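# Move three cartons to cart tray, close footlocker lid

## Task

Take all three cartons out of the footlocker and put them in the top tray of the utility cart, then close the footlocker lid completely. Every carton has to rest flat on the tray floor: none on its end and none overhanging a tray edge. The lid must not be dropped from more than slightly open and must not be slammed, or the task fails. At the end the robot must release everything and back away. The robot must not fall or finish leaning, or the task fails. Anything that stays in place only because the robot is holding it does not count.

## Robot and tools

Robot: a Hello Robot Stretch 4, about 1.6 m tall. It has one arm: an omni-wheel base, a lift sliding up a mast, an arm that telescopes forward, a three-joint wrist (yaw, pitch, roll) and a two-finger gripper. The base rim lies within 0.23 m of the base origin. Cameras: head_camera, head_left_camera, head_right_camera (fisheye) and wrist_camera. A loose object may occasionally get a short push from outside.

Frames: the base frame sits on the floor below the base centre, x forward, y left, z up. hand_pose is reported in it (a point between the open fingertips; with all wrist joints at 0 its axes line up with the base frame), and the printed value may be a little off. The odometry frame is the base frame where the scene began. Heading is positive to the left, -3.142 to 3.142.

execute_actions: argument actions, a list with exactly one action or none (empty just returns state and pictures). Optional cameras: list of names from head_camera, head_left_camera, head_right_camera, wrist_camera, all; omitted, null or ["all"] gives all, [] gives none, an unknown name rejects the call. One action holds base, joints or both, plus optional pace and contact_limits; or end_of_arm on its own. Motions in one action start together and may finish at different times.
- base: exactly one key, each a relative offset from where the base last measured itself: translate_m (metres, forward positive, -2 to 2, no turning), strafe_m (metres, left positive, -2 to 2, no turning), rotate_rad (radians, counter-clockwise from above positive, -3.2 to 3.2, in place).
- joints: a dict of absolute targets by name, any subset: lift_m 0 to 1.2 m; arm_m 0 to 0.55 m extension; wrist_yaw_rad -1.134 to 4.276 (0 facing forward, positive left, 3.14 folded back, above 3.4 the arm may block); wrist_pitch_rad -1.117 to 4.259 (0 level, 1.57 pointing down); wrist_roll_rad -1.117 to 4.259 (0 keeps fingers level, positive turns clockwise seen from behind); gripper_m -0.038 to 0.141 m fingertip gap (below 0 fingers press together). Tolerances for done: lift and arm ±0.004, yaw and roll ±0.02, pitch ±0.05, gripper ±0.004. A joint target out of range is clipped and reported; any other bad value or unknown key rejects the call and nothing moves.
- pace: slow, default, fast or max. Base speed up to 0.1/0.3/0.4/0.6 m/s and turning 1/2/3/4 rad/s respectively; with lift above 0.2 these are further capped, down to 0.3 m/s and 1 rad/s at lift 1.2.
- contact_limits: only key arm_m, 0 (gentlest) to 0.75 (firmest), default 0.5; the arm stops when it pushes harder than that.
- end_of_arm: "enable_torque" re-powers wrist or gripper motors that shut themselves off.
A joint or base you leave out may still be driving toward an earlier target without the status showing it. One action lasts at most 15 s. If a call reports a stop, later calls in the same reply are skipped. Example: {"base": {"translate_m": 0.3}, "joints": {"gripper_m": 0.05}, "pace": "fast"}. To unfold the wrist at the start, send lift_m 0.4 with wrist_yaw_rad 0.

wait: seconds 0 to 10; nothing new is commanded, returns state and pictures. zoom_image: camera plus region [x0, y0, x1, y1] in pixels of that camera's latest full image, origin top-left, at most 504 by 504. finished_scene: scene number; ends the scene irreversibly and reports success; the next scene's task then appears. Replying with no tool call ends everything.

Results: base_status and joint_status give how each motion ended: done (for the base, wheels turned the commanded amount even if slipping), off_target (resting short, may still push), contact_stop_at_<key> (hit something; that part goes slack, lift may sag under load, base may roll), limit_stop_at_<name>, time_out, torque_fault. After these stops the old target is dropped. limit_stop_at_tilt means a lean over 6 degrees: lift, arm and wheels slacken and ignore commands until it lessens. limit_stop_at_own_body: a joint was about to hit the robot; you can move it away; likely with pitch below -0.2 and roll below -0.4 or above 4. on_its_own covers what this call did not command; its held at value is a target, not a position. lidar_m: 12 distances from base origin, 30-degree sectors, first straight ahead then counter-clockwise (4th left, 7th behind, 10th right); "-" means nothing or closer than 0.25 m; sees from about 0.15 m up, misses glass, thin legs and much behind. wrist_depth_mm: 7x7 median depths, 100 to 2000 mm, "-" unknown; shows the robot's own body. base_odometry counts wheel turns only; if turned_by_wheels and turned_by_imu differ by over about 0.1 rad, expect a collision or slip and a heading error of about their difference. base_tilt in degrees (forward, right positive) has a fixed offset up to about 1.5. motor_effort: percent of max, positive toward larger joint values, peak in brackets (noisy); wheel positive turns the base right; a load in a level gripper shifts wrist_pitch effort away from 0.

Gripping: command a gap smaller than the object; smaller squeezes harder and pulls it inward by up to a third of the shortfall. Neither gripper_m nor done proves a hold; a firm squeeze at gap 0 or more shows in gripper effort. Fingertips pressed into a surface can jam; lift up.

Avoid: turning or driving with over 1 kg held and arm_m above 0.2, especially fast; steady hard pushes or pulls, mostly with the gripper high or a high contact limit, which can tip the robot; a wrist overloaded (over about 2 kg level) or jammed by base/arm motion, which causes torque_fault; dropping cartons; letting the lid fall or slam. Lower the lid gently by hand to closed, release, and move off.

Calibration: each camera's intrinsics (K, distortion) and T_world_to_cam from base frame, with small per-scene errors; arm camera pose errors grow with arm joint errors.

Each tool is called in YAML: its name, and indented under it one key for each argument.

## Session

execute_actions:
  actions: []

Scene clock: 0.00 s.
base_odometry: x=+0.000 y=+0.000 heading=+0.000 (m, m, rad; odometry frame)
turned_by_wheels: +0.000 (rad since the last result)
turned_by_imu: +0.000 (rad since the last result)
base_tilt: forward=-0.6 right=-0.2 (deg)
lidar_m: 1.39 1.42 1.69 1.78 2.60 2.60 1.72 1.74 2.40 1.35 1.38 1.55
base_status: not commanded
joint_positions: lift_m=+0.251 arm_m=-0.001 wrist_yaw_rad=+3.072 wrist_pitch_rad=-0.003 wrist_roll_rad=-0.018 gripper_m=+0.057
joint_status: not commanded
motor_effort: lift_m=+21 arm_m=+0 wrist_yaw_rad=+2 wrist_pitch_rad=-7 wrist_roll_rad=+0 gripper_m=-3 wheel_0=+0 wheel_1=+0 wheel_2=+0 (%)
hand_pose: x=-0.1114 y=+0.1073 z=+0.4297 quat_wxyz=(+0.035, +0.001, -0.009, +0.999) (m; base frame)
wrist_depth_mm: - 142 - - - - - / - 129 281 - - - - / - 127 183 - - - - / 113 142 254 - - - - / - - 1808 1921 - - - / 1430 1618 201 1618 193 1618 1576 / 1060 1060 1042 141 1060 976 1060
pictures: head_camera, head_left_camera, head_right_camera, wrist_camera
camera_calibration (this result's frames):
wrist_camera: T_world_to_cam=[[0.0210036, 0.999419, 0.0268389, -0.106867], [-0.0129618, 0.0271148, -0.999548, 0.486692], [-0.999695, 0.0206463, 0.0135238, 0.109371], [0, 0, 0, 1]] pos_world=[0.117891, 0.0913499, 0.487861]
Images, in order (width x height): head_camera 420x560, head_left_camera 420x672, head_right_camera 420x672, wrist_camera 616x392.

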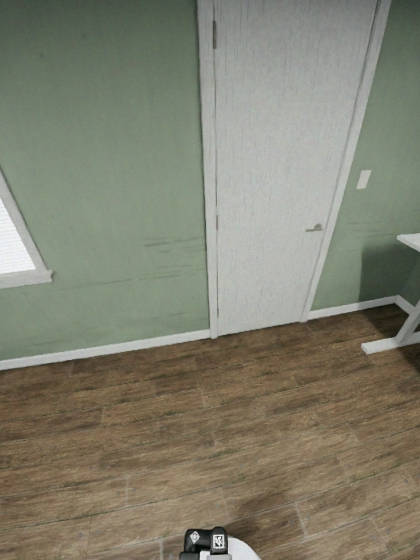

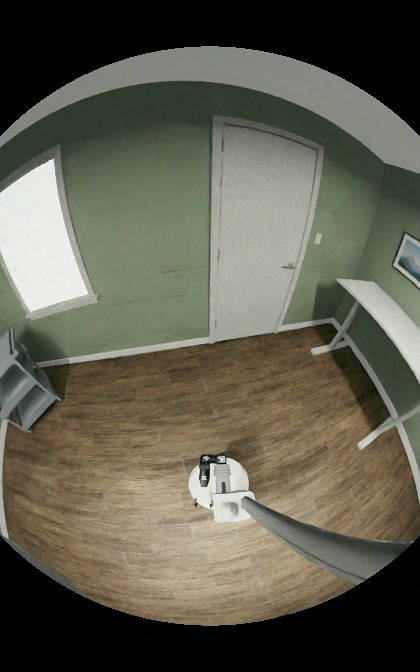

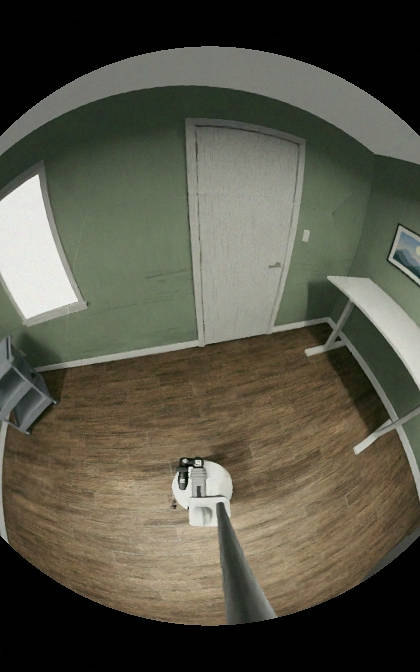

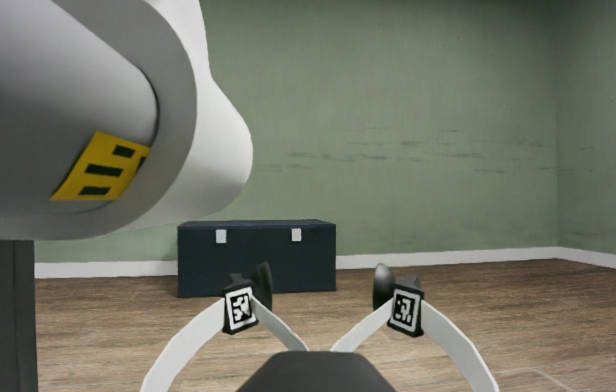

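execute_actions:
  actions:
    - {"base":{"rotate_rad":-2.89},"joints":{"lift_m":0.4,"wrist_yaw_rad":0},"pace":"fast"}
  cameras: []

execute_actions:
  actions:
    - {"base":{"strafe_m":-0.18},"joints":{"lift_m":0.2},"pace":"fast"}
  cameras: []

execute_actions:
  actions:
    - {"base":{"translate_m":1.0},"pace":"max"}
  cameras: ["head_camera","wrist_camera"]

Scene clock: 2.50 s.
base_odometry: x=+0.000 y=+0.000 heading=-2.890 (m, m, rad; odometry frame)
turned_by_wheels: -2.890 (rad since the last result)
turned_by_imu: -2.923 (rad since the last result)
base_tilt: forward=-0.6 right=-0.1 (deg)
lidar_m: 1.71 2.50 1.37 1.35 1.46 1.41 1.41 1.51 1.71 2.57 2.76 1.76
base_status: done
joint_positions: lift_m=+0.400 arm_m=-0.001 wrist_yaw_rad=+0.000 wrist_pitch_rad=-0.003 wrist_roll_rad=-0.018 gripper_m=+0.057
joint_status: all done
motor_effort: lift_m=+24(27) arm_m=+0(0) wrist_yaw_rad=-1(8) wrist_pitch_rad=-7(8) wrist_roll_rad=+0(1) gripper_m=-3(4) wheel_0=-1(11) wheel_1=-2(9) wheel_2=-3(7) (%)
hand_pose: x=+0.4588 y=-0.0873 z=+0.5787 quat_wxyz=(+1.000, -0.009, -0.001, +0.000) (m; base frame)
wrist_depth_mm: - - - - - - 1983 / - - - - - 1921 1921 / - - - - - 1983 1921 / - - - - - 1983 1983 / - - - - 1863 1983 1921 / - - 201 1537 193 1430 1921 / 1430 1336 1336 141 1366 1281 1336
pictures: none
No camera images: the call's "cameras" was empty. Leave "cameras" out to get every camera's image.

Scene clock: 4.03 s.
base_odometry: x=-0.045 y=+0.174 heading=-2.891 (m, m, rad; odometry frame)
turned_by_wheels: +0.000 (rad since the last result)
turned_by_imu: -0.001 (rad since the last result)
base_tilt: forward=-0.5 right=-0.1 (deg)
lidar_m: 1.67 2.49 1.56 1.53 1.66 1.46 1.42 1.51 1.56 2.39 2.57 1.75
base_status: done
joint_positions: lift_m=+0.200 arm_m=-0.001 wrist_yaw_rad=+0.000 wrist_pitch_rad=-0.003 wrist_roll_rad=-0.018 gripper_m=+0.057
joint_status: all done
motor_effort: lift_m=+16(22) arm_m=+0(0) wrist_yaw_rad=+1(0) wrist_pitch_rad=-8(7) wrist_roll_rad=+0(0) gripper_m=-5(2) wheel_0=-2(5) wheel_1=+0(13) wheel_2=-1(0) (%)
hand_pose: x=+0.4588 y=-0.0874 z=+0.3793 quat_wxyz=(+1.000, -0.009, -0.001, +0.000) (m; base frame)
wrist_depth_mm: - - - - - 1983 1983 / - - - - - 1921 1983 / - - - - - 1983 1921 / - - - - - 1983 1921 / - - - 1464 1464 1921 1863 / 1430 1430 200 1397 192 1366 1366 / 960 931 931 141 946 878 931
pictures: none
No camera images: the call's "cameras" was empty. Leave "cameras" out to get every camera's image.

Scene clock: 7.27 s.
base_odometry: x=-1.013 y=-0.074 heading=-2.891 (m, m, rad; odometry frame)
turned_by_wheels: +0.000 (rad since the last result)
turned_by_imu: -0.001 (rad since the last result)
base_tilt: forward=-0.5 right=-0.2 (deg)
lidar_m: 0.69 0.78 2.05 1.95 1.57 2.29 2.42 2.30 2.33 2.49 1.76 0.74
base_status: done
joint_positions: lift_m=+0.200 arm_m=-0.001 wrist_yaw_rad=+0.000 wrist_pitch_rad=-0.003 wrist_roll_rad=-0.018 gripper_m=+0.057
joint_status: not commanded
motor_effort: lift_m=+17(17) arm_m=+0(0) wrist_yaw_rad=+0(1) wrist_pitch_rad=-7(7) wrist_roll_rad=+0(1) gripper_m=-3(5) wheel_0=-1(4) wheel_1=-1(6) wheel_2=+0(13) (%)
hand_pose: x=+0.4588 y=-0.0874 z=+0.3792 quat_wxyz=(+1.000, -0.009, -0.001, +0.000) (m; base frame)
wrist_depth_mm: 1229 1205 1138 1098 1060 1042 1008 / 1205 1182 1138 1078 1078 1025 1008 / 1229 1229 1160 1098 1060 1042 1008 / 1229 1182 1118 1098 1060 1060 1025 / 1229 544 549 539 539 530 517 / 1205 530 200 492 193 469 445 / 976 530 508 141 480 459 455
pictures: head_camera, wrist_camera
camera_calibration (this result's frames):
wrist_camera: T_world_to_cam=[[0.0486125, -0.998457, 0.0268405, -0.110214], [0.0148058, -0.026149, -0.999548, 0.431477], [0.998708, 0.0489879, 0.0135118, -0.230258], [0, 0, 0, 1]] pos_world=[0.22893, -0.0874812, 0.437352]
Images, in order (width x height): head_camera 420x560, wrist_camera 616x392.

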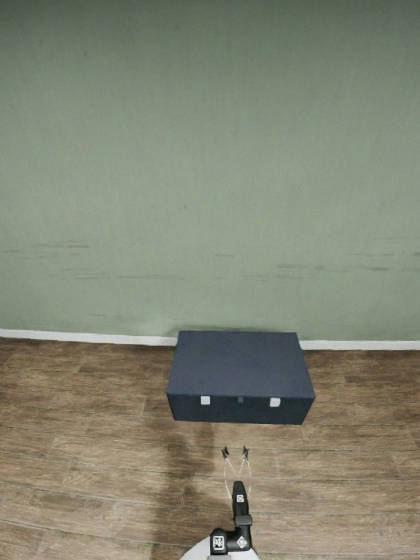

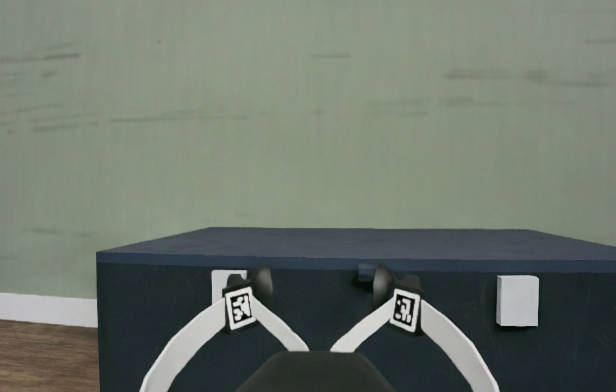

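execute_actions:
  actions:
    - {"base":{"rotate_rad":-0.09},"joints":{"arm_m":0.35,"lift_m":0.42,"wrist_pitch_rad":1.1,"gripper_m":0.07}}
  cameras: ["wrist_camera"]

Scene clock: 9.50 s.
base_odometry: x=-1.013 y=-0.074 heading=-2.981 (m, m, rad; odometry frame)
turned_by_wheels: -0.090 (rad since the last result)
turned_by_imu: -0.092 (rad since the last result)
base_tilt: forward=-0.5 right=-0.2 (deg)
lidar_m: 0.71 0.75 1.87 2.23 1.61 2.11 2.41 2.31 2.31 2.48 1.89 0.76
base_status: done
joint_positions: lift_m=+0.420 arm_m=+0.348 wrist_yaw_rad=+0.000 wrist_pitch_rad=+1.101 wrist_roll_rad=-0.018 gripper_m=+0.070
joint_status: all done
motor_effort: lift_m=+25(27) arm_m=+9(14) wrist_yaw_rad=+1(3) wrist_pitch_rad=-3(5) wrist_roll_rad=+0(0) gripper_m=-4(5) wheel_0=+2(7) wheel_1=+1(8) wheel_2=+0(7) (%)
hand_pose: x=+0.6500 y=-0.0874 z=+0.3406 quat_wxyz=(+0.852, -0.008, +0.523, +0.005) (m; base frame)
wrist_depth_mm: 324 320 314 310 304 297 297 / 296 289 285 282 276 273 268 / 268 264 260 259 254 251 249 / 287 296 300 281 297 296 264 / 445 436 427 427 424 418 424 / 564 559 195 544 192 539 525 / 530 525 517 140 504 496 496
pictures: wrist_camera
camera_calibration (this result's frames):
wrist_camera: T_world_to_cam=[[0.0459931, -0.998451, -0.0313048, -0.0969464], [-0.88567, -0.0262634, -0.463571, 0.792786], [0.462031, 0.0490468, -0.885506, 0.234389], [0, 0, 0, 1]] pos_world=[0.598311, -0.087471, 0.572031]
Images, in order (width x height): wrist_camera 616x392.

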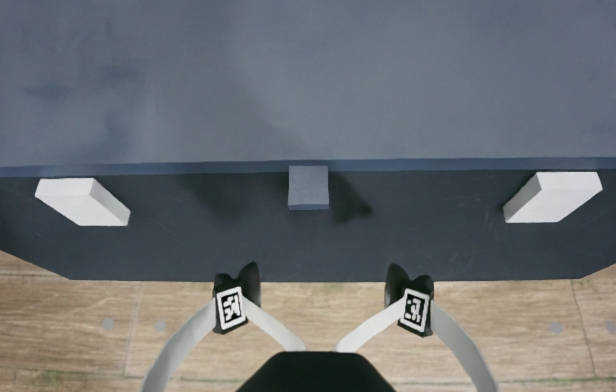

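execute_actions:
  actions:
    - {"base":{"strafe_m":0.008},"joints":{"arm_m":0.412},"pace":"slow"}
  cameras: ["wrist_camera"]

execute_actions:
  actions:
    - {"joints":{"gripper_m":-0.03}}
  cameras: []

execute_actions:
  actions:
    - {"joints":{"lift_m":0.575,"arm_m":0.438},"pace":"slow"}
  cameras: []

execute_actions:
  actions:
    - {"joints":{"lift_m":0.715,"arm_m":0.52},"pace":"slow"}
  cameras: ["wrist_camera"]

Scene clock: 11.60 s.
base_odometry: x=-1.012 y=-0.082 heading=-2.981 (m, m, rad; odometry frame)
turned_by_wheels: +0.000 (rad since the last result)
turned_by_imu: -0.001 (rad since the last result)
base_tilt: forward=-0.6 right=-0.1 (deg)
lidar_m: 0.70 0.74 1.87 2.24 1.56 2.10 2.41 2.31 2.32 2.50 1.92 0.76
base_status: done
joint_positions: lift_m=+0.420 arm_m=+0.410 wrist_yaw_rad=+0.000 wrist_pitch_rad=+1.101 wrist_roll_rad=-0.018 gripper_m=+0.070
joint_status: all done
motor_effort: lift_m=+25(25) arm_m=+9(9) wrist_yaw_rad=+0(2) wrist_pitch_rad=-3(3) wrist_roll_rad=+0(1) gripper_m=-3(4) wheel_0=-2(6) wheel_1=+1(9) wheel_2=+0(0) (%)
hand_pose: x=+0.7120 y=-0.0874 z=+0.3406 quat_wxyz=(+0.852, -0.008, +0.523, +0.005) (m; base frame)
wrist_depth_mm: 324 320 314 307 304 297 294 / 296 291 285 279 276 273 271 / 268 266 259 257 254 252 249 / 248 244 241 237 236 232 229 / 238 234 231 227 228 227 228 / 449 427 195 399 192 402 410 / 530 525 517 140 508 496 504
pictures: wrist_camera
camera_calibration (this result's frames):
wrist_camera: T_world_to_cam=[[0.0459921, -0.998451, -0.0313056, -0.0997962], [-0.885678, -0.026263, -0.463556, 0.847679], [0.462016, 0.0490467, -0.885514, 0.205764], [0, 0, 0, 1]] pos_world=[0.660294, -0.0874711, 0.572029]
Images, in order (width x height): wrist_camera 616x392.

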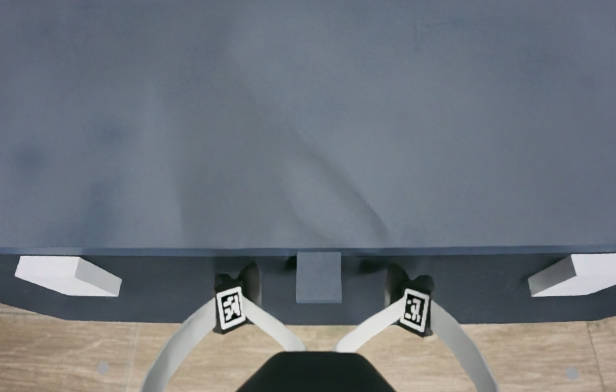

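Scene clock: 13.30 s.
base_odometry: x=-1.012 y=-0.082 heading=-2.980 (m, m, rad; odometry frame)
turned_by_wheels: +0.000 (rad since the last result)
turned_by_imu: +0.000 (rad since the last result)
base_tilt: forward=-0.6 right=-0.1 (deg)
lidar_m: 0.71 0.74 1.87 2.24 1.57 2.10 2.42 2.31 2.31 2.50 1.92 0.75
base_status: not commanded
joint_positions: lift_m=+0.420 arm_m=+0.411 wrist_yaw_rad=+0.006 wrist_pitch_rad=+1.091 wrist_roll_rad=-0.018 gripper_m=-0.029
joint_status: all done
on_its_own: wrist_yaw_rad is at rest, and its effort (-16) is outside its rest range (-13 to +13); wrist_pitch_rad is at rest, and its effort (+24) is outside its rest range (-23 to +23)
motor_effort: lift_m=+25(25) arm_m=+4(9) wrist_yaw_rad=-16(15) wrist_pitch_rad=+24(24) wrist_roll_rad=+0(0) gripper_m=-25(26) wheel_0=-2(2) wheel_1=+1(1) wheel_2=+4(4) (%)
hand_pose: x=+0.7157 y=-0.0866 z=+0.3419 quat_wxyz=(+0.855, -0.009, +0.519, +0.007) (m; base frame)
wrist_depth_mm: 317 312 310 304 301 293 289 / 289 282 277 273 270 265 263 / 258 256 251 249 245 242 240 / 237 234 230 228 224 222 220 / 229 225 220 217 214 213 211 / 421 392 181 208 183 314 362 / 535 517 521 153 508 324 504
pictures: none
No camera images: the call's "cameras" was empty. Leave "cameras" out to get every camera's image.

Scene clock: 15.37 s.
base_odometry: x=-1.012 y=-0.082 heading=-2.980 (m, m, rad; odometry frame)
turned_by_wheels: +0.000 (rad since the last result)
turned_by_imu: -0.001 (rad since the last result)
base_tilt: forward=-0.6 right=-0.1 (deg)
lidar_m: 0.70 0.73 1.87 2.24 1.56 2.10 2.41 2.31 2.32 2.49 1.91 0.75
base_status: not commanded
joint_positions: lift_m=+0.574 arm_m=+0.437 wrist_yaw_rad=+0.005 wrist_pitch_rad=+1.094 wrist_roll_rad=-0.018 gripper_m=-0.029
joint_status: all done
motor_effort: lift_m=+29(29) arm_m=+4(12) wrist_yaw_rad=-13(17) wrist_pitch_rad=+16(65) wrist_roll_rad=+0(0) gripper_m=-26(25) wheel_0=+0(1) wheel_1=+0(1) wheel_2=+5(5) (%)
hand_pose: x=+0.7411 y=-0.0868 z=+0.4961 quat_wxyz=(+0.854, -0.009, +0.520, +0.007) (m; base frame)
wrist_depth_mm: 732 535 521 512 500 469 473 / 410 397 389 379 370 368 364 / 322 315 306 304 298 294 291 / 263 259 256 253 249 246 243 / 236 235 231 224 227 223 530 / 488 683 182 208 182 554 559 / 661 413 640 154 504 252 615
pictures: none
No camera images: the call's "cameras" was empty. Leave "cameras" out to get every camera's image.

Scene clock: 17.47 s.
base_odometry: x=-1.012 y=-0.082 heading=-2.980 (m, m, rad; odometry frame)
turned_by_wheels: +0.000 (rad since the last result)
turned_by_imu: -0.001 (rad since the last result)
base_tilt: forward=-0.5 right=-0.1 (deg)
lidar_m: 0.71 0.74 1.89 2.23 1.58 2.11 2.42 2.32 2.31 2.49 1.91 0.75
base_status: not commanded
joint_positions: lift_m=+0.714 arm_m=+0.519 wrist_yaw_rad=+0.004 wrist_pitch_rad=+1.099 wrist_roll_rad=-0.018 gripper_m=-0.029
joint_status: all done
motor_effort: lift_m=+31(32) arm_m=+6(5) wrist_yaw_rad=-11(13) wrist_pitch_rad=+2(17) wrist_roll_rad=+0(0) gripper_m=-25(26) wheel_0=+0(0) wheel_1=+0(0) wheel_2=+5(5) (%)
hand_pose: x=+0.8212 y=-0.0868 z=+0.6354 quat_wxyz=(+0.853, -0.009, +0.522, +0.006) (m; base frame)
wrist_depth_mm: 683 676 661 654 654 661 640 / 778 788 778 788 768 759 768 / 732 504 484 469 462 452 442 / 325 317 310 306 303 297 293 / 249 245 244 232 236 232 231 / 820 707 182 209 182 707 591 / 539 597 768 152 741 153 585
pictures: wrist_camera
camera_calibration (this result's frames):
wrist_camera: T_world_to_cam=[[0.0504055, -0.998241, -0.031209, -0.0986941], [-0.884708, -0.0301296, -0.465171, 1.08102], [0.463412, 0.051058, -0.884671, 0.414739], [0, 0, 0, 1]] pos_world=[0.769164, -0.0871257, 0.866685]
Images, in order (width x height): wrist_camera 616x392.

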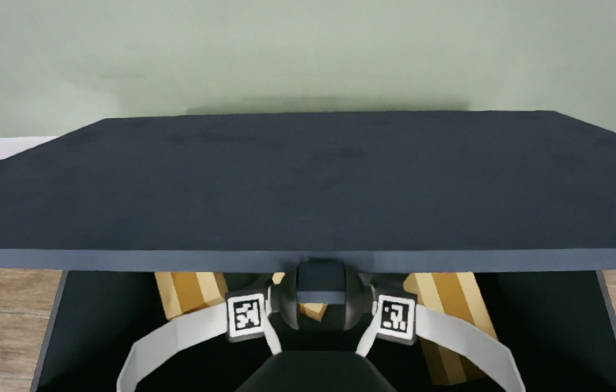

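execute_actions:
  actions:
    - {"base":{"translate_m":0.057},"joints":{"lift_m":0.772},"pace":"slow"}
  cameras: []

execute_actions:
  actions:
    - {"base":{"translate_m":0.066},"joints":{"lift_m":0.818},"pace":"slow"}
  cameras: []

execute_actions:
  actions:
    - {"base":{"translate_m":0.073},"joints":{"lift_m":0.852},"pace":"slow"}
  cameras: []

execute_actions:
  actions:
    - {"base":{"translate_m":0.078},"joints":{"lift_m":0.873},"pace":"slow"}
  cameras: []

execute_actions:
  actions:
    - {"base":{"translate_m":0.13},"joints":{"lift_m":0.877,"arm_m":0.55},"pace":"slow"}
  cameras: ["wrist_camera","head_camera"]

Scene clock: 19.47 s.
base_odometry: x=-1.068 y=-0.091 heading=-2.980 (m, m, rad; odometry frame)
turned_by_wheels: +0.000 (rad since the last result)
turned_by_imu: +0.000 (rad since the last result)
base_tilt: forward=-0.6 right=-0.1 (deg)
lidar_m: 0.63 0.67 1.77 2.24 1.59 2.10 2.47 2.35 2.36 2.50 1.83 0.68
base_status: done
joint_positions: lift_m=+0.772 arm_m=+0.519 wrist_yaw_rad=-0.005 wrist_pitch_rad=+1.110 wrist_roll_rad=-0.018 gripper_m=-0.030
joint_status: all done
on_its_own: wrist_yaw_rad is at rest, and its effort (+15) is outside its rest range (-13 to +13); wrist_pitch_rad is at rest, and its effort (-30) is outside its rest range (-23 to +23)
motor_effort: lift_m=+18(34) arm_m=+5(7) wrist_yaw_rad=+15(16) wrist_pitch_rad=-30(30) wrist_roll_rad=+1(0) gripper_m=-18(28) wheel_0=+6(8) wheel_1=+4(4) wheel_2=-7(5) (%)
hand_pose: x=+0.8179 y=-0.0880 z=+0.6920 quat_wxyz=(+0.850, -0.006, +0.527, +0.003) (m; base frame)
wrist_depth_mm: 615 603 597 591 597 603 585 / 715 715 715 723 715 691 699 / 904 904 891 866 842 820 878 / 439 427 415 407 389 382 373 / 246 244 242 237 235 228 225 / 917 683 180 218 182 741 621 / 854 603 809 136 759 683 574
pictures: none
No camera images: the call's "cameras" was empty. Leave "cameras" out to get every camera's image.

Scene clock: 21.37 s.
base_odometry: x=-1.133 y=-0.102 heading=-2.980 (m, m, rad; odometry frame)
turned_by_wheels: +0.000 (rad since the last result)
turned_by_imu: +0.000 (rad since the last result)
base_tilt: forward=-0.5 right=-0.1 (deg)
lidar_m: 0.56 0.59 1.70 2.23 1.62 2.09 2.53 2.40 2.40 2.50 1.73 0.59
base_status: done
joint_positions: lift_m=+0.818 arm_m=+0.519 wrist_yaw_rad=-0.003 wrist_pitch_rad=+1.104 wrist_roll_rad=-0.018 gripper_m=-0.030
joint_status: all done
motor_effort: lift_m=+17(34) arm_m=+5(5) wrist_yaw_rad=+9(14) wrist_pitch_rad=-12(30) wrist_roll_rad=+1(0) gripper_m=-16(30) wheel_0=+7(6) wheel_1=+4(2) wheel_2=-6(7) (%)
hand_pose: x=+0.8196 y=-0.0878 z=+0.7389 quat_wxyz=(+0.851, -0.007, +0.524, +0.003) (m; base frame)
wrist_depth_mm: 530 525 517 517 508 521 512 / 615 627 621 609 609 609 597 / 768 759 759 759 759 741 741 / 1008 960 946 931 917 917 904 / 274 273 271 266 259 252 247 / 960 732 181 217 183 809 654 / 891 603 788 135 750 707 615
pictures: none
No camera images: the call's "cameras" was empty. Leave "cameras" out to get every camera's image.

Scene clock: 23.37 s.
base_odometry: x=-1.205 y=-0.114 heading=-2.979 (m, m, rad; odometry frame)
turned_by_wheels: +0.001 (rad since the last result)
turned_by_imu: +0.000 (rad since the last result)
base_tilt: forward=-0.6 right=-0.1 (deg)
lidar_m: 0.49 0.52 1.61 2.23 1.66 2.07 2.63 2.46 2.45 2.48 1.63 0.53
base_status: done
joint_positions: lift_m=+0.852 arm_m=+0.519 wrist_yaw_rad=-0.001 wrist_pitch_rad=+1.099 wrist_roll_rad=-0.018 gripper_m=-0.030
joint_status: all done
motor_effort: lift_m=+18(36) arm_m=+5(5) wrist_yaw_rad=+3(11) wrist_pitch_rad=+2(14) wrist_roll_rad=+1(0) gripper_m=-17(26) wheel_0=+6(8) wheel_1=+5(5) wheel_2=-2(9) (%)
hand_pose: x=+0.8211 y=-0.0875 z=+0.7735 quat_wxyz=(+0.853, -0.007, +0.522, +0.004) (m; base frame)
wrist_depth_mm: 442 436 433 430 427 430 424 / 512 517 512 512 508 504 492 / 640 634 634 627 615 615 615 / 831 820 820 809 809 798 788 / 991 1025 1008 991 976 946 960 / 1008 732 180 223 183 759 917 / 931 647 878 140 878 707 647
pictures: none
No camera images: the call's "cameras" was empty. Leave "cameras" out to get every camera's image.

Scene clock: 25.40 s.
base_odometry: x=-1.282 y=-0.126 heading=-2.978 (m, m, rad; odometry frame)
turned_by_wheels: +0.001 (rad since the last result)
turned_by_imu: +0.000 (rad since the last result)
base_tilt: forward=-0.5 right=-0.1 (deg)
lidar_m: 0.42 0.43 1.48 2.24 1.70 2.11 2.69 2.51 2.51 2.50 0.62 0.46
base_status: done
joint_positions: lift_m=+0.873 arm_m=+0.519 wrist_yaw_rad=+0.001 wrist_pitch_rad=+1.099 wrist_roll_rad=-0.018 gripper_m=-0.029
joint_status: all done
motor_effort: lift_m=+22(35) arm_m=+5(5) wrist_yaw_rad=-2(4) wrist_pitch_rad=+3(20) wrist_roll_rad=+0(0) gripper_m=-20(28) wheel_0=+6(9) wheel_1=+4(7) wheel_2=+0(5) (%)
hand_pose: x=+0.8213 y=-0.0873 z=+0.7942 quat_wxyz=(+0.853, -0.008, +0.522, +0.005) (m; base frame)
wrist_depth_mm: 351 347 342 340 338 336 332 / 410 407 407 402 402 394 389 / 512 508 504 500 492 484 477 / 676 661 654 647 640 634 627 / 891 878 854 842 831 820 820 / 1025 488 182 223 182 258 462 / 960 647 917 146 891 691 891
pictures: none
No camera images: the call's "cameras" was empty. Leave "cameras" out to get every camera's image.

Scene clock: 27.97 s.
base_odometry: x=-1.410 y=-0.148 heading=-2.977 (m, m, rad; odometry frame)
turned_by_wheels: +0.001 (rad since the last result)
turned_by_imu: +0.000 (rad since the last result)
base_tilt: forward=-0.5 right=-0.1 (deg)
lidar_m: 0.30 0.29 1.33 2.25 1.79 2.12 2.82 2.60 2.58 2.49 0.45 0.32
base_status: done
joint_positions: lift_m=+0.877 arm_m=+0.548 wrist_yaw_rad=+0.001 wrist_pitch_rad=+1.108 wrist_roll_rad=-0.018 gripper_m=-0.029
joint_status: all done
on_its_own: wrist_pitch_rad is at rest, and its effort (-24) is outside its rest range (-23 to +23)
motor_effort: lift_m=+22(24) arm_m=+9(10) wrist_yaw_rad=-3(3) wrist_pitch_rad=-24(24) wrist_roll_rad=+0(0) gripper_m=-26(25) wheel_0=+5(7) wheel_1=+5(6) wheel_2=+1(0) (%)
hand_pose: x=+0.8477 y=-0.0872 z=+0.7969 quat_wxyz=(+0.850, -0.008, +0.526, +0.005) (m; base frame)
wrist_depth_mm: 165 163 160 159 158 158 - / 193 193 192 191 189 187 184 / 243 241 239 237 234 232 229 / 322 320 315 310 306 304 298 / 484 469 459 415 445 439 433 / 259 248 182 212 181 235 234 / 379 319 370 149 322 223 336
pictures: head_camera, wrist_camera
camera_calibration (this result's frames):
wrist_camera: T_world_to_cam=[[0.0471148, -0.998389, -0.0316201, -0.0922781], [-0.888941, -0.0274699, -0.457197, 1.17699], [0.455592, 0.0496491, -0.888803, 0.555241], [0, 0, 0, 1]] pos_world=[0.797657, -0.087365, 1.0287]
Images, in order (width x height): head_camera 420x560, wrist_camera 616x392.

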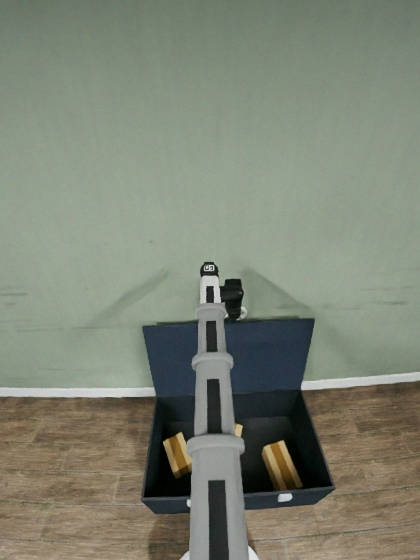

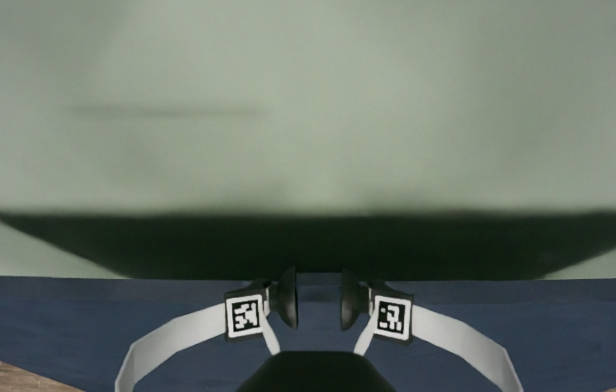

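execute_actions:
  actions:
    - {"joints":{"gripper_m":0.08}}
  cameras: ["wrist_camera"]

execute_actions:
  actions:
    - {"joints":{"lift_m":0.93}}
  cameras: []

execute_actions:
  actions:
    - {"joints":{"arm_m":0.3,"wrist_pitch_rad":1.57,"gripper_m":0.14}}
  cameras: ["wrist_camera"]

Scene clock: 29.87 s.
base_odometry: x=-1.410 y=-0.148 heading=-2.978 (m, m, rad; odometry frame)
turned_by_wheels: +0.000 (rad since the last result)
turned_by_imu: -0.001 (rad since the last result)
base_tilt: forward=-0.6 right=-0.2 (deg)
lidar_m: 0.28 0.31 1.30 2.25 1.79 2.12 2.83 2.59 2.60 2.48 0.42 0.32
base_status: not commanded
joint_positions: lift_m=+0.877 arm_m=+0.548 wrist_yaw_rad=+0.000 wrist_pitch_rad=+1.101 wrist_roll_rad=-0.018 gripper_m=+0.080
joint_status: all done
motor_effort: lift_m=+22(22) arm_m=+8(9) wrist_yaw_rad=+0(6) wrist_pitch_rad=-3(24) wrist_roll_rad=+0(0) gripper_m=-4(22) wheel_0=+2(4) wheel_1=+3(5) wheel_2=+1(1) (%)
hand_pose: x=+0.8495 y=-0.0874 z=+0.7979 quat_wxyz=(+0.852, -0.008, +0.523, +0.005) (m; base frame)
wrist_depth_mm: 163 160 158 157 156 156 - / 189 188 189 187 186 183 181 / 236 235 234 230 229 225 224 / 312 307 303 301 298 293 289 / 274 273 370 258 359 262 257 / 319 309 201 296 196 278 293 / 421 397 413 141 375 370 382
pictures: wrist_camera
camera_calibration (this result's frames):
wrist_camera: T_world_to_cam=[[0.0462791, -0.998438, -0.031287, -0.092031], [-0.885613, -0.02652, -0.463666, 1.18146], [0.462112, 0.0491662, -0.885458, 0.547004], [0, 0, 0, 1]] pos_world=[0.797801, -0.087449, 1.02927]
Images, in order (width x height): wrist_camera 616x392.

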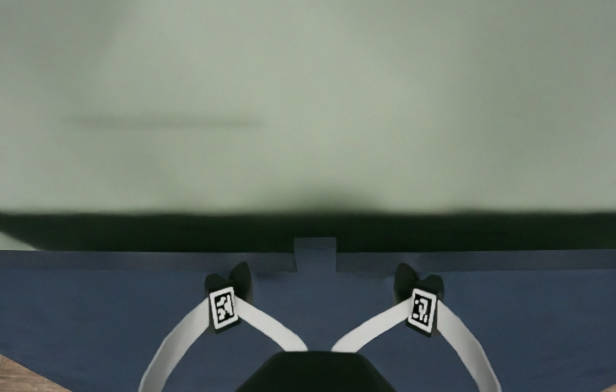

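Scene clock: 31.00 s.
base_odometry: x=-1.410 y=-0.148 heading=-2.978 (m, m, rad; odometry frame)
turned_by_wheels: +0.000 (rad since the last result)
turned_by_imu: +0.000 (rad since the last result)
base_tilt: forward=-0.6 right=-0.1 (deg)
lidar_m: 0.30 0.31 1.32 2.24 1.78 2.11 2.83 2.60 2.59 2.47 0.45 0.32
base_status: not commanded
joint_positions: lift_m=+0.930 arm_m=+0.548 wrist_yaw_rad=+0.000 wrist_pitch_rad=+1.101 wrist_roll_rad=-0.018 gripper_m=+0.080
joint_status: all done
motor_effort: lift_m=+25(26) arm_m=+8(8) wrist_yaw_rad=+0(1) wrist_pitch_rad=-3(3) wrist_roll_rad=+0(0) gripper_m=-1(4) wheel_0=+2(2) wheel_1=+3(3) wheel_2=+1(1) (%)
hand_pose: x=+0.8495 y=-0.0874 z=+0.8506 quat_wxyz=(+0.852, -0.008, +0.523, +0.005) (m; base frame)
wrist_depth_mm: 162 160 157 157 156 156 - / 189 189 189 187 185 183 181 / 236 233 233 231 229 226 224 / 312 307 304 298 297 291 291 / 421 410 402 394 389 387 382 / 351 343 202 327 196 307 322 / 473 439 452 141 413 410 424
pictures: none
No camera images: the call's "cameras" was empty. Leave "cameras" out to get every camera's image.

Scene clock: 32.87 s.
base_odometry: x=-1.410 y=-0.148 heading=-2.978 (m, m, rad; odometry frame)
turned_by_wheels: +0.000 (rad since the last result)
turned_by_imu: -0.001 (rad since the last result)
base_tilt: forward=-0.6 right=-0.2 (deg)
lidar_m: 0.27 0.27 1.31 2.25 1.79 2.09 2.82 2.61 2.59 2.49 0.43 0.32
base_status: not commanded
joint_positions: lift_m=+0.930 arm_m=+0.302 wrist_yaw_rad=+0.000 wrist_pitch_rad=+1.570 wrist_roll_rad=-0.018 gripper_m=+0.140
joint_status: all done
motor_effort: lift_m=+25(25) arm_m=-9(11) wrist_yaw_rad=+2(1) wrist_pitch_rad=-2(4) wrist_roll_rad=+0(0) gripper_m=+0(2) wheel_0=+2(2) wheel_1=+3(3) wheel_2=+1(1) (%)
hand_pose: x=+0.4726 y=-0.0874 z=+0.8193 quat_wxyz=(+0.707, -0.006, +0.707, +0.006) (m; base frame)
wrist_depth_mm: 878 574 564 564 574 574 574 / 1078 759 715 707 707 699 991 / 1060 917 1025 991 1008 891 1008 / 1078 917 904 1025 1025 891 1008 / 1098 931 1008 1025 1008 878 1008 / 1098 1078 715 778 778 206 1008 / 1098 1078 1060 142 1025 1025 991
pictures: wrist_camera
camera_calibration (this result's frames):
wrist_camera: T_world_to_cam=[[0.026663, -0.998459, -0.0486649, -0.0504617], [-0.999578, -0.0260681, -0.0128201, 0.542182], [0.0115318, 0.0489862, -0.998733, 1.04592], [0, 0, 0, 1]] pos_world=[0.531237, -0.087486, 1.04909]
Images, in order (width x height): wrist_camera 616x392.

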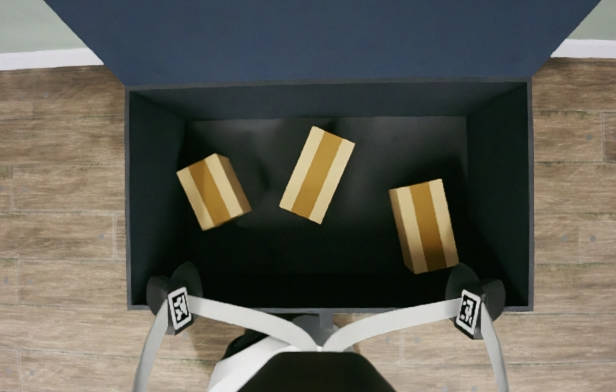

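execute_actions:
  actions:
    - {"base":{"strafe_m":0.01},"joints":{"lift_m":0.33,"arm_m":0.438,"wrist_roll_rad":0.39},"pace":"fast"}
  cameras: ["wrist_camera"]

Scene clock: 35.53 s.
base_odometry: x=-1.408 y=-0.157 heading=-2.978 (m, m, rad; odometry frame)
turned_by_wheels: +0.000 (rad since the last result)
turned_by_imu: -0.001 (rad since the last result)
base_tilt: forward=-0.6 right=-0.1 (deg)
lidar_m: 0.28 0.30 1.31 2.23 1.79 2.12 2.83 2.62 2.59 2.50 0.41 0.32
base_status: done
joint_positions: lift_m=+0.330 arm_m=+0.436 wrist_yaw_rad=+0.000 wrist_pitch_rad=+1.570 wrist_roll_rad=+0.389 gripper_m=+0.140
joint_status: all done
motor_effort: lift_m=+16(24) arm_m=+9(12) wrist_yaw_rad=+1(1) wrist_pitch_rad=-1(2) wrist_roll_rad=+2(5) gripper_m=+1(1) wheel_0=+3(13) wheel_1=-2(8) wheel_2=+0(2) (%)
hand_pose: x=+0.6076 y=-0.0874 z=+0.2200 quat_wxyz=(+0.694, +0.137, +0.693, -0.137) (m; base frame)
wrist_depth_mm: 113 131 154 189 242 357 410 / 138 167 211 281 413 410 407 / 182 234 327 415 415 415 402 / 270 389 424 301 413 413 397 / 433 430 424 301 413 413 314 / 436 433 306 303 300 207 379 / 330 377 427 141 415 413 407
pictures: wrist_camera
camera_calibration (this result's frames):
wrist_camera: T_world_to_cam=[[-0.370556, -0.927516, -0.0490031, 0.164408], [-0.928316, 0.371564, -0.0130183, 0.660918], [0.0302825, 0.0406664, -0.998714, 0.433705], [0, 0, 0, 1]] pos_world=[0.661329, -0.110719, 0.449808]
Images, in order (width x height): wrist_camera 616x392.

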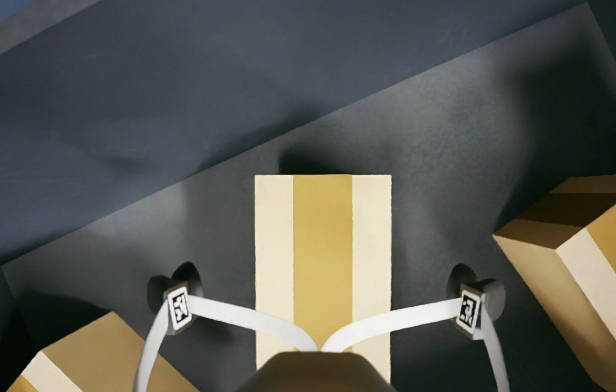

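execute_actions:
  actions:
    - {"joints":{"lift_m":0.205},"pace":"slow"}
  cameras: []

execute_actions:
  actions:
    - {"joints":{"gripper_m":0.06}}
  cameras: []

execute_actions:
  actions:
    - {"joints":{"lift_m":0.6}}
  cameras: []

execute_actions:
  actions:
    - {"base":{"translate_m":-1.5},"joints":{"arm_m":0.1,"wrist_roll_rad":-0.018},"pace":"max"}
  cameras: []

execute_actions:
  actions:
    - {"base":{"rotate_rad":-1.9}}
  cameras: ["head_camera"]

Scene clock: 37.57 s.
base_odometry: x=-1.408 y=-0.157 heading=-2.978 (m, m, rad; odometry frame)
turned_by_wheels: +0.000 (rad since the last result)
turned_by_imu: -0.001 (rad since the last result)
base_tilt: forward=-0.6 right=-0.2 (deg)
lidar_m: 0.29 0.29 1.32 2.24 1.80 2.10 2.82 2.61 2.62 2.49 0.41 0.32
base_status: not commanded
joint_positions: lift_m=+0.206 arm_m=+0.436 wrist_yaw_rad=+0.000 wrist_pitch_rad=+1.570 wrist_roll_rad=+0.389 gripper_m=+0.140
joint_status: all done
motor_effort: lift_m=+13(17) arm_m=+9(9) wrist_yaw_rad=+0(1) wrist_pitch_rad=-1(1) wrist_roll_rad=+2(2) gripper_m=+1(0) wheel_0=+2(3) wheel_1=-2(2) wheel_2=+0(0) (%)
hand_pose: x=+0.6076 y=-0.0874 z=+0.0953 quat_wxyz=(+0.694, +0.137, +0.693, -0.137) (m; base frame)
wrist_depth_mm: 113 131 153 187 239 291 287 / 137 165 208 278 293 291 287 / 181 232 300 297 294 289 289 / 267 303 181 179 177 289 287 / 310 304 182 179 178 291 289 / 307 306 181 178 177 193 289 / 307 304 181 135 177 291 287
pictures: none
No camera images: the call's "cameras" was empty. Leave "cameras" out to get every camera's image.

Scene clock: 39.37 s.
base_odometry: x=-1.408 y=-0.157 heading=-2.978 (m, m, rad; odometry frame)
turned_by_wheels: +0.000 (rad since the last result)
turned_by_imu: -0.001 (rad since the last result)
base_tilt: forward=-0.5 right=-0.1 (deg)
lidar_m: 0.30 0.30 1.31 2.24 1.77 2.09 2.82 2.60 2.61 2.50 0.43 0.32
base_status: not commanded
joint_positions: lift_m=+0.205 arm_m=+0.437 wrist_yaw_rad=+0.000 wrist_pitch_rad=+1.569 wrist_roll_rad=+0.390 gripper_m=+0.061
joint_status: all done
motor_effort: lift_m=+20(20) arm_m=+8(9) wrist_yaw_rad=+1(1) wrist_pitch_rad=+3(4) wrist_roll_rad=+1(2) gripper_m=-26(25) wheel_0=+2(3) wheel_1=-2(2) wheel_2=+0(0) (%)
hand_pose: x=+0.6080 y=-0.0874 z=+0.0947 quat_wxyz=(+0.694, +0.137, +0.693, -0.137) (m; base frame)
wrist_depth_mm: 114 132 156 191 245 285 283 / 139 168 213 286 289 286 282 / 185 238 296 293 287 285 282 / 271 298 170 167 167 285 282 / 304 301 171 169 167 287 282 / 304 298 172 170 168 180 285 / 304 300 173 169 168 286 283
pictures: none
No camera images: the call's "cameras" was empty. Leave "cameras" out to get every camera's image.

Scene clock: 41.97 s.
base_odometry: x=-1.408 y=-0.157 heading=-2.978 (m, m, rad; odometry frame)
turned_by_wheels: +0.000 (rad since the last result)
turned_by_imu: -0.001 (rad since the last result)
base_tilt: forward=-0.5 right=-0.1 (deg)
lidar_m: 0.28 0.32 1.29 2.24 1.77 2.12 2.82 2.62 2.59 2.50 0.43 0.32
base_status: not commanded
joint_positions: lift_m=+0.599 arm_m=+0.437 wrist_yaw_rad=+0.000 wrist_pitch_rad=+1.569 wrist_roll_rad=+0.390 gripper_m=+0.061
joint_status: all done
motor_effort: lift_m=+30(31) arm_m=+8(8) wrist_yaw_rad=+0(1) wrist_pitch_rad=+3(3) wrist_roll_rad=+2(1) gripper_m=-25(27) wheel_0=+2(2) wheel_1=-2(2) wheel_2=+0(0) (%)
hand_pose: x=+0.6081 y=-0.0874 z=+0.4890 quat_wxyz=(+0.695, +0.137, +0.693, -0.137) (m; base frame)
wrist_depth_mm: 195 216 241 273 315 366 462 / 224 255 293 343 418 640 512 / 272 312 364 455 683 676 559 / 342 394 170 168 167 603 621 / 484 699 171 168 167 554 609 / 488 580 171 169 168 180 549 / 452 569 173 169 168 559 492
pictures: none
No camera images: the call's "cameras" was empty. Leave "cameras" out to get every camera's image.

Scene clock: 46.57 s.
base_odometry: x=+0.072 y=+0.087 heading=-2.978 (m, m, rad; odometry frame)
turned_by_wheels: +0.000 (rad since the last result)
turned_by_imu: -0.002 (rad since the last result)
base_tilt: forward=-0.6 right=-0.1 (deg)
lidar_m: 1.77 2.52 1.49 1.42 1.48 1.36 1.32 1.37 1.59 1.80 2.61 1.88
base_status: done
joint_positions: lift_m=+0.599 arm_m=+0.101 wrist_yaw_rad=+0.000 wrist_pitch_rad=+1.569 wrist_roll_rad=-0.018 gripper_m=+0.061
joint_status: all done
motor_effort: lift_m=+28(30) arm_m=-8(10) wrist_yaw_rad=+1(3) wrist_pitch_rad=+3(11) wrist_roll_rad=-1(5) gripper_m=-23(27) wheel_0=-1(6) wheel_1=+1(8) wheel_2=+0(14) (%)
hand_pose: x=+0.2730 y=-0.0874 z=+0.4891 quat_wxyz=(+0.708, -0.006, +0.706, +0.006) (m; base frame)
wrist_depth_mm: 741 732 715 707 707 699 676 / 741 732 732 715 699 699 691 / 750 723 715 715 699 683 691 / 750 741 168 166 165 699 691 / 750 732 170 167 167 699 699 / 732 732 172 169 168 180 683 / 741 512 173 169 169 699 699
pictures: none
No camera images: the call's "cameras" was empty. Leave "cameras" out to get every camera's image.

Scene clock: 48.80 s.
base_odometry: x=+0.072 y=+0.087 heading=+1.406 (m, m, rad; odometry frame)
turned_by_wheels: -1.900 (rad since the last result)
turned_by_imu: -1.921 (rad since the last result)
base_tilt: forward=-0.5 right=-0.2 (deg)
lidar_m: 1.57 2.51 2.79 1.79 1.76 2.69 1.44 1.43 1.59 1.33 1.32 1.47
base_status: done
joint_positions: lift_m=+0.599 arm_m=+0.102 wrist_yaw_rad=+0.000 wrist_pitch_rad=+1.569 wrist_roll_rad=-0.018 gripper_m=+0.061
joint_status: not commanded
motor_effort: lift_m=+28(28) arm_m=-8(8) wrist_yaw_rad=+1(0) wrist_pitch_rad=+3(7) wrist_roll_rad=+0(0) gripper_m=-28(24) wheel_0=+2(8) wheel_1=-1(8) wheel_2=-1(5) (%)
hand_pose: x=+0.2731 y=-0.0874 z=+0.4891 quat_wxyz=(+0.708, -0.006, +0.706, +0.006) (m; base frame)
wrist_depth_mm: 741 723 715 715 699 699 683 / 732 723 723 715 707 691 683 / 741 732 732 715 715 699 683 / 741 732 168 166 166 699 683 / 732 741 170 168 167 691 691 / 750 741 171 170 168 180 691 / 732 512 173 169 169 699 699
pictures: head_camera
Images, in order (width x height): head_camera 420x560.

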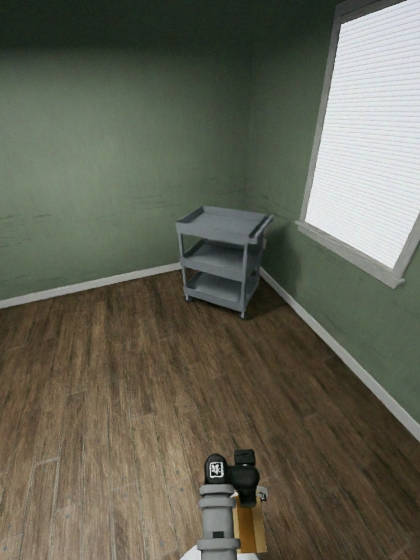

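execute_actions:
  actions:
    - {"base":{"rotate_rad":-0.42}}
  cameras: []

execute_actions:
  actions:
    - {"base":{"strafe_m":0.955},"pace":"max"}
  cameras: []

execute_actions:
  actions:
    - {"base":{"translate_m":1.1},"joints":{"lift_m":1.19,"arm_m":0.2},"pace":"max"}
  cameras: []

execute_actions:
  actions:
    - {"joints":{"arm_m":0.5}}
  cameras: ["wrist_camera"]

Scene clock: 50.23 s.
base_odometry: x=+0.072 y=+0.087 heading=+0.986 (m, m, rad; odometry frame)
turned_by_wheels: -0.420 (rad since the last result)
turned_by_imu: -0.425 (rad since the last result)
base_tilt: forward=-0.5 right=-0.1 (deg)
lidar_m: 1.55 1.62 2.50 2.73 1.77 1.77 2.54 1.42 1.45 1.49 1.31 1.32
base_status: done
joint_positions: lift_m=+0.599 arm_m=+0.102 wrist_yaw_rad=+0.000 wrist_pitch_rad=+1.569 wrist_roll_rad=-0.018 gripper_m=+0.061
joint_status: not commanded
motor_effort: lift_m=+28(28) arm_m=-8(9) wrist_yaw_rad=+1(0) wrist_pitch_rad=+2(5) wrist_roll_rad=+0(1) gripper_m=-24(25) wheel_0=+0(1) wheel_1=+3(7) wheel_2=+2(7) (%)
hand_pose: x=+0.2730 y=-0.0874 z=+0.4891 quat_wxyz=(+0.708, -0.006, +0.706, +0.006) (m; base frame)
wrist_depth_mm: 732 732 715 715 707 707 691 / 732 732 715 707 707 699 691 / 732 732 723 707 707 699 691 / 741 723 168 167 165 691 691 / 750 732 170 167 167 691 699 / 741 732 171 170 167 181 683 / 732 521 173 169 169 699 691
pictures: none
No camera images: the call's "cameras" was empty. Leave "cameras" out to get every camera's image.

Scene clock: 53.63 s.
base_odometry: x=-0.725 y=+0.614 heading=+0.986 (m, m, rad; odometry frame)
turned_by_wheels: +0.000 (rad since the last result)
turned_by_imu: -0.003 (rad since the last result)
base_tilt: forward=-0.6 right=-0.2 (deg)
lidar_m: 1.59 1.86 1.85 1.95 1.72 1.10 1.29 2.89 2.10 2.31 1.99 1.63
base_status: done
joint_positions: lift_m=+0.599 arm_m=+0.102 wrist_yaw_rad=+0.000 wrist_pitch_rad=+1.569 wrist_roll_rad=-0.018 gripper_m=+0.061
joint_status: not commanded
motor_effort: lift_m=+28(28) arm_m=-8(8) wrist_yaw_rad=+0(1) wrist_pitch_rad=+3(3) wrist_roll_rad=+0(0) gripper_m=-22(27) wheel_0=+3(7) wheel_1=-2(11) wheel_2=+1(2) (%)
hand_pose: x=+0.2731 y=-0.0874 z=+0.4891 quat_wxyz=(+0.708, -0.006, +0.706, +0.006) (m; base frame)
wrist_depth_mm: 750 732 732 715 707 699 683 / 741 732 723 715 699 691 699 / 732 723 723 715 707 691 691 / 750 732 168 166 165 699 691 / 750 741 171 168 167 699 691 / 741 732 171 169 168 181 691 / 750 508 173 169 169 691 691
pictures: none
No camera images: the call's "cameras" was empty. Leave "cameras" out to get every camera's image.

Scene clock: 57.40 s.
base_odometry: x=-0.118 y=+1.532 heading=+0.986 (m, m, rad; odometry frame)
turned_by_wheels: +0.000 (rad since the last result)
turned_by_imu: -0.001 (rad since the last result)
base_tilt: forward=-0.5 right=-0.1 (deg)
lidar_m: 0.25 1.05 1.06 1.25 2.28 2.06 2.21 2.88 2.39 1.41 0.68 0.25
base_status: done
joint_positions: lift_m=+1.189 arm_m=+0.199 wrist_yaw_rad=+0.000 wrist_pitch_rad=+1.568 wrist_roll_rad=-0.018 gripper_m=+0.061
joint_status: all done
motor_effort: lift_m=+28(32) arm_m=+8(9) wrist_yaw_rad=+2(5) wrist_pitch_rad=+3(7) wrist_roll_rad=-1(1) gripper_m=-26(24) wheel_0=+0(6) wheel_1=+0(10) wheel_2=+0(15) (%)
hand_pose: x=+0.3701 y=-0.0874 z=+1.0791 quat_wxyz=(+0.708, -0.006, +0.706, +0.006) (m; base frame)
wrist_depth_mm: 946 1205 1336 504 504 496 492 / 1098 1336 508 508 500 492 484 / 1255 1336 1336 508 500 492 492 / 1366 1336 169 166 165 1281 1229 / 1366 1366 170 168 167 1281 1281 / 1336 1336 171 169 168 180 1255 / 1366 1336 174 169 169 1308 1229
pictures: none
No camera images: the call's "cameras" was empty. Leave "cameras" out to get every camera's image.

Scene clock: 59.40 s.
base_odometry: x=-0.118 y=+1.532 heading=+0.986 (m, m, rad; odometry frame)
turned_by_wheels: +0.000 (rad since the last result)
turned_by_imu: -0.001 (rad since the last result)
base_tilt: forward=-0.5 right=-0.2 (deg)
lidar_m: 0.48 1.06 1.06 1.26 2.25 2.06 2.19 2.88 2.40 1.43 0.65 0.51
base_status: not commanded
joint_positions: lift_m=+1.189 arm_m=+0.498 wrist_yaw_rad=+0.000 wrist_pitch_rad=+1.569 wrist_roll_rad=-0.018 gripper_m=+0.061
joint_status: all done
motor_effort: lift_m=+28(28) arm_m=+9(12) wrist_yaw_rad=+1(0) wrist_pitch_rad=+3(6) wrist_roll_rad=+0(1) gripper_m=-25(25) wheel_0=+0(1) wheel_1=+0(0) wheel_2=+0(0) (%)
hand_pose: x=+0.6700 y=-0.0874 z=+1.0791 quat_wxyz=(+0.708, -0.006, +0.706, +0.006) (m; base frame)
wrist_depth_mm: 699 866 1025 496 484 462 462 / 798 1042 1281 504 504 496 484 / 960 1229 1308 500 500 496 480 / 1160 1366 168 166 165 492 488 / 1366 1336 170 167 167 496 484 / 1366 1336 172 170 168 180 492 / 1336 1336 173 170 169 473 488
pictures: wrist_camera
camera_calibration (this result's frames):
wrist_camera: T_world_to_cam=[[0.0273619, -0.998442, -0.0486203, -0.0435981], [-0.999539, -0.0266874, -0.0144688, 0.744528], [0.0131487, 0.0489938, -0.998713, 1.30198], [0, 0, 0, 1]] pos_world=[0.728258, -0.0874495, 1.30895]
Images, in order (width x height): wrist_camera 616x392.

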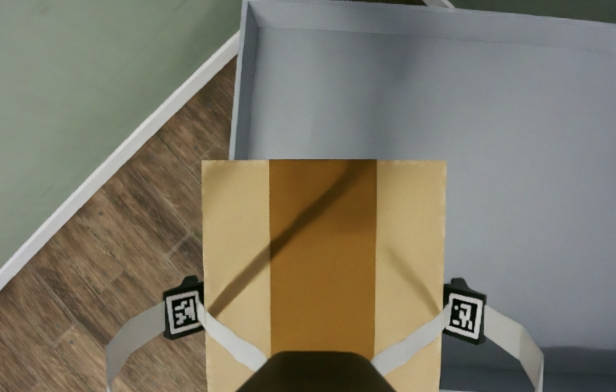

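execute_actions:
  actions:
    - {"base":{"strafe_m":-0.015},"joints":{"arm_m":0.55,"lift_m":1.07,"wrist_roll_rad":0.05}}
  cameras: []

execute_actions:
  actions:
    - {"joints":{"lift_m":0.982},"pace":"slow"}
  cameras: []

execute_actions:
  actions:
    - {"joints":{"gripper_m":0.125}}
  cameras: []

execute_actions:
  actions:
    - {"joints":{"lift_m":1.08}}
  cameras: ["wrist_camera"]

execute_actions:
  actions:
    - {"joints":{"arm_m":0.1},"pace":"fast"}
  cameras: []

execute_actions:
  actions:
    - {"base":{"rotate_rad":2.32},"joints":{"lift_m":0.6},"pace":"fast"}
  cameras: []

Scene clock: 61.13 s.
base_odometry: x=-0.105 y=+1.523 heading=+0.986 (m, m, rad; odometry frame)
turned_by_wheels: +0.000 (rad since the last result)
turned_by_imu: -0.001 (rad since the last result)
base_tilt: forward=-0.5 right=-0.2 (deg)
lidar_m: 0.48 1.05 1.04 1.28 2.29 2.10 2.21 2.89 2.38 1.42 0.67 0.50
base_status: done
joint_positions: lift_m=+1.070 arm_m=+0.548 wrist_yaw_rad=+0.000 wrist_pitch_rad=+1.569 wrist_roll_rad=+0.050 gripper_m=+0.061
joint_status: all done
motor_effort: lift_m=+21(27) arm_m=+9(13) wrist_yaw_rad=+1(0) wrist_pitch_rad=+3(6) wrist_roll_rad=+2(3) gripper_m=-24(24) wheel_0=+0(7) wheel_1=-1(7) wheel_2=-1(1) (%)
hand_pose: x=+0.7194 y=-0.0874 z=+0.9597 quat_wxyz=(+0.708, +0.017, +0.706, -0.017) (m; base frame)
wrist_depth_mm: 661 831 357 382 377 377 368 / 741 960 387 387 382 375 373 / 878 1160 389 387 382 375 373 / 1042 1229 169 167 165 375 373 / 1281 1205 170 168 167 377 373 / 1255 1229 172 169 168 180 375 / 1229 1205 174 170 169 377 375
pictures: none
No camera images: the call's "cameras" was empty. Leave "cameras" out to get every camera's image.

Scene clock: 62.73 s.
base_odometry: x=-0.105 y=+1.523 heading=+0.986 (m, m, rad; odometry frame)
turned_by_wheels: +0.000 (rad since the last result)
turned_by_imu: -0.001 (rad since the last result)
base_tilt: forward=-0.6 right=-0.1 (deg)
lidar_m: 0.47 1.07 1.07 1.27 2.29 2.09 2.22 2.86 2.38 1.41 0.67 0.50
base_status: not commanded
joint_positions: lift_m=+0.982 arm_m=+0.548 wrist_yaw_rad=+0.000 wrist_pitch_rad=+1.569 wrist_roll_rad=+0.050 gripper_m=+0.061
joint_status: all done
motor_effort: lift_m=+21(20) arm_m=+9(9) wrist_yaw_rad=+1(1) wrist_pitch_rad=+3(3) wrist_roll_rad=+2(2) gripper_m=-26(23) wheel_0=+0(0) wheel_1=-1(1) wheel_2=-1(1) (%)
hand_pose: x=+0.7194 y=-0.0874 z=+0.8717 quat_wxyz=(+0.708, +0.017, +0.706, -0.017) (m; base frame)
wrist_depth_mm: 661 293 301 298 293 290 287 / 732 274 301 297 293 290 287 / 878 279 300 297 293 290 287 / 1042 279 168 166 165 290 287 / 1160 279 169 168 167 289 286 / 1118 241 171 169 167 180 286 / 1138 259 173 170 169 290 287
pictures: none
No camera images: the call's "cameras" was empty. Leave "cameras" out to get every camera's image.

Scene clock: 64.30 s.
base_odometry: x=-0.105 y=+1.523 heading=+0.986 (m, m, rad; odometry frame)
turned_by_wheels: +0.000 (rad since the last result)
turned_by_imu: +0.000 (rad since the last result)
base_tilt: forward=-0.6 right=-0.1 (deg)
lidar_m: 0.48 1.06 1.05 1.26 2.28 2.11 2.22 2.87 2.37 1.41 0.65 0.48
base_status: not commanded
joint_positions: lift_m=+0.982 arm_m=+0.548 wrist_yaw_rad=+0.000 wrist_pitch_rad=+1.570 wrist_roll_rad=+0.050 gripper_m=+0.125
joint_status: all done
motor_effort: lift_m=+20(21) arm_m=+9(9) wrist_yaw_rad=+2(2) wrist_pitch_rad=+0(3) wrist_roll_rad=+0(2) gripper_m=-1(25) wheel_0=+3(3) wheel_1=+1(1) wheel_2=+0(0) (%)
hand_pose: x=+0.7190 y=-0.0874 z=+0.8717 quat_wxyz=(+0.707, +0.018, +0.707, -0.018) (m; base frame)
wrist_depth_mm: 654 294 304 301 298 294 290 / 750 296 303 300 298 296 293 / 866 301 307 300 297 296 290 / 1025 301 186 183 182 293 290 / 1160 303 185 183 181 294 290 / 1138 259 186 182 181 208 293 / 1138 298 186 139 181 294 293
pictures: none
No camera images: the call's "cameras" was empty. Leave "cameras" out to get every camera's image.

Scene clock: 65.73 s.
base_odometry: x=-0.105 y=+1.523 heading=+0.986 (m, m, rad; odometry frame)
turned_by_wheels: +0.000 (rad since the last result)
turned_by_imu: -0.001 (rad since the last result)
base_tilt: forward=-0.6 right=-0.1 (deg)
lidar_m: 0.49 1.05 1.07 1.29 2.29 2.10 2.20 2.89 2.37 1.39 0.66 0.50
base_status: not commanded
joint_positions: lift_m=+1.080 arm_m=+0.548 wrist_yaw_rad=+0.000 wrist_pitch_rad=+1.570 wrist_roll_rad=+0.050 gripper_m=+0.125
joint_status: all done
motor_effort: lift_m=+25(26) arm_m=+9(9) wrist_yaw_rad=+2(2) wrist_pitch_rad=+0(0) wrist_roll_rad=+0(1) gripper_m=-3(3) wheel_0=+2(3) wheel_1=+1(1) wheel_2=+0(0) (%)
hand_pose: x=+0.7190 y=-0.0874 z=+0.9693 quat_wxyz=(+0.707, +0.018, +0.707, -0.018) (m; base frame)
wrist_depth_mm: 654 820 355 382 379 379 377 / 741 976 402 397 392 389 382 / 878 1160 402 399 394 387 384 / 1042 1255 399 281 394 387 384 / 1229 1229 402 279 392 389 389 / 1255 1205 215 279 278 210 384 / 1281 1229 399 136 394 389 384
pictures: wrist_camera
camera_calibration (this result's frames):
wrist_camera: T_world_to_cam=[[-0.0408124, -0.997978, -0.0487197, -0.00111949], [-0.999052, 0.0414987, -0.0131601, 0.79624], [0.0151553, 0.0481364, -0.998726, 1.1902], [0, 0, 0, 1]] pos_world=[0.777402, -0.0914524, 1.19911]
Images, in order (width x height): wrist_camera 616x392.

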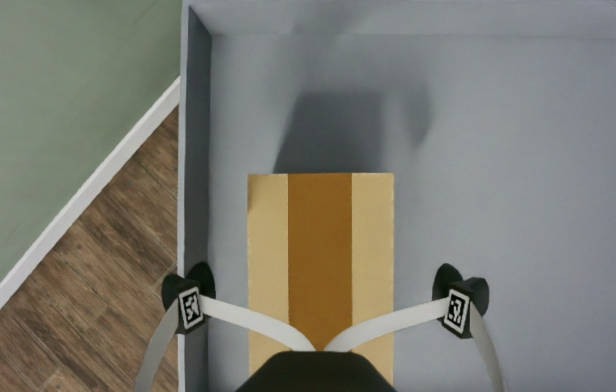

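Scene clock: 67.73 s.
base_odometry: x=-0.105 y=+1.523 heading=+0.986 (m, m, rad; odometry frame)
turned_by_wheels: +0.000 (rad since the last result)
turned_by_imu: -0.001 (rad since the last result)
base_tilt: forward=-0.6 right=-0.2 (deg)
lidar_m: 0.49 1.07 1.07 1.28 2.26 2.09 2.24 2.89 2.38 1.40 0.67 0.50
base_status: not commanded
joint_positions: lift_m=+1.080 arm_m=+0.102 wrist_yaw_rad=+0.000 wrist_pitch_rad=+1.570 wrist_roll_rad=+0.050 gripper_m=+0.125
joint_status: all done
motor_effort: lift_m=+25(25) arm_m=-9(11) wrist_yaw_rad=+2(2) wrist_pitch_rad=-2(2) wrist_roll_rad=+0(1) gripper_m=+0(2) wheel_0=+2(2) wheel_1=+1(1) wheel_2=+0(0) (%)
hand_pose: x=+0.2726 y=-0.0874 z=+0.9693 quat_wxyz=(+0.707, +0.018, +0.707, -0.018) (m; base frame)
wrist_depth_mm: 1025 1229 370 370 366 373 364 / 1160 1229 1182 707 707 699 668 / 1281 1205 1205 1205 1205 1182 1138 / 1255 1229 1229 1182 1138 1182 1160 / 1255 1229 1182 991 1160 1182 1118 / 1229 1205 216 976 960 210 1160 / 1255 1255 1182 136 1118 1160 1160
pictures: none
No camera images: the call's "cameras" was empty. Leave "cameras" out to get every camera's image.

Scene clock: 70.73 s.
base_odometry: x=-0.105 y=+1.523 heading=-2.977 (m, m, rad; odometry frame)
turned_by_wheels: +2.320 (rad since the last result)
turned_by_imu: +2.344 (rad since the last result)
base_tilt: forward=-0.5 right=-0.1 (deg)
lidar_m: 2.48 2.08 3.51 2.88 1.81 1.28 0.57 0.49 0.48 1.06 1.11 1.52
base_status: done
joint_positions: lift_m=+0.600 arm_m=+0.102 wrist_yaw_rad=+0.000 wrist_pitch_rad=+1.570 wrist_roll_rad=+0.050 gripper_m=+0.125
joint_status: all done
motor_effort: lift_m=+17(24) arm_m=-9(9) wrist_yaw_rad=+1(1) wrist_pitch_rad=-1(2) wrist_roll_rad=+1(1) gripper_m=-1(1) wheel_0=-1(6) wheel_1=-1(7) wheel_2=-2(6) (%)
hand_pose: x=+0.2727 y=-0.0874 z=+0.4900 quat_wxyz=(+0.707, +0.018, +0.707, -0.018) (m; base frame)
wrist_depth_mm: 741 723 723 723 707 691 691 / 750 732 732 715 707 699 699 / 741 741 723 715 715 699 683 / 741 732 723 707 707 691 683 / 732 732 723 715 707 699 691 / 741 732 216 504 661 209 691 / 732 741 504 136 525 707 691
pictures: none
No camera images: the call's "cameras" was empty. Leave "cameras" out to get every camera's image.


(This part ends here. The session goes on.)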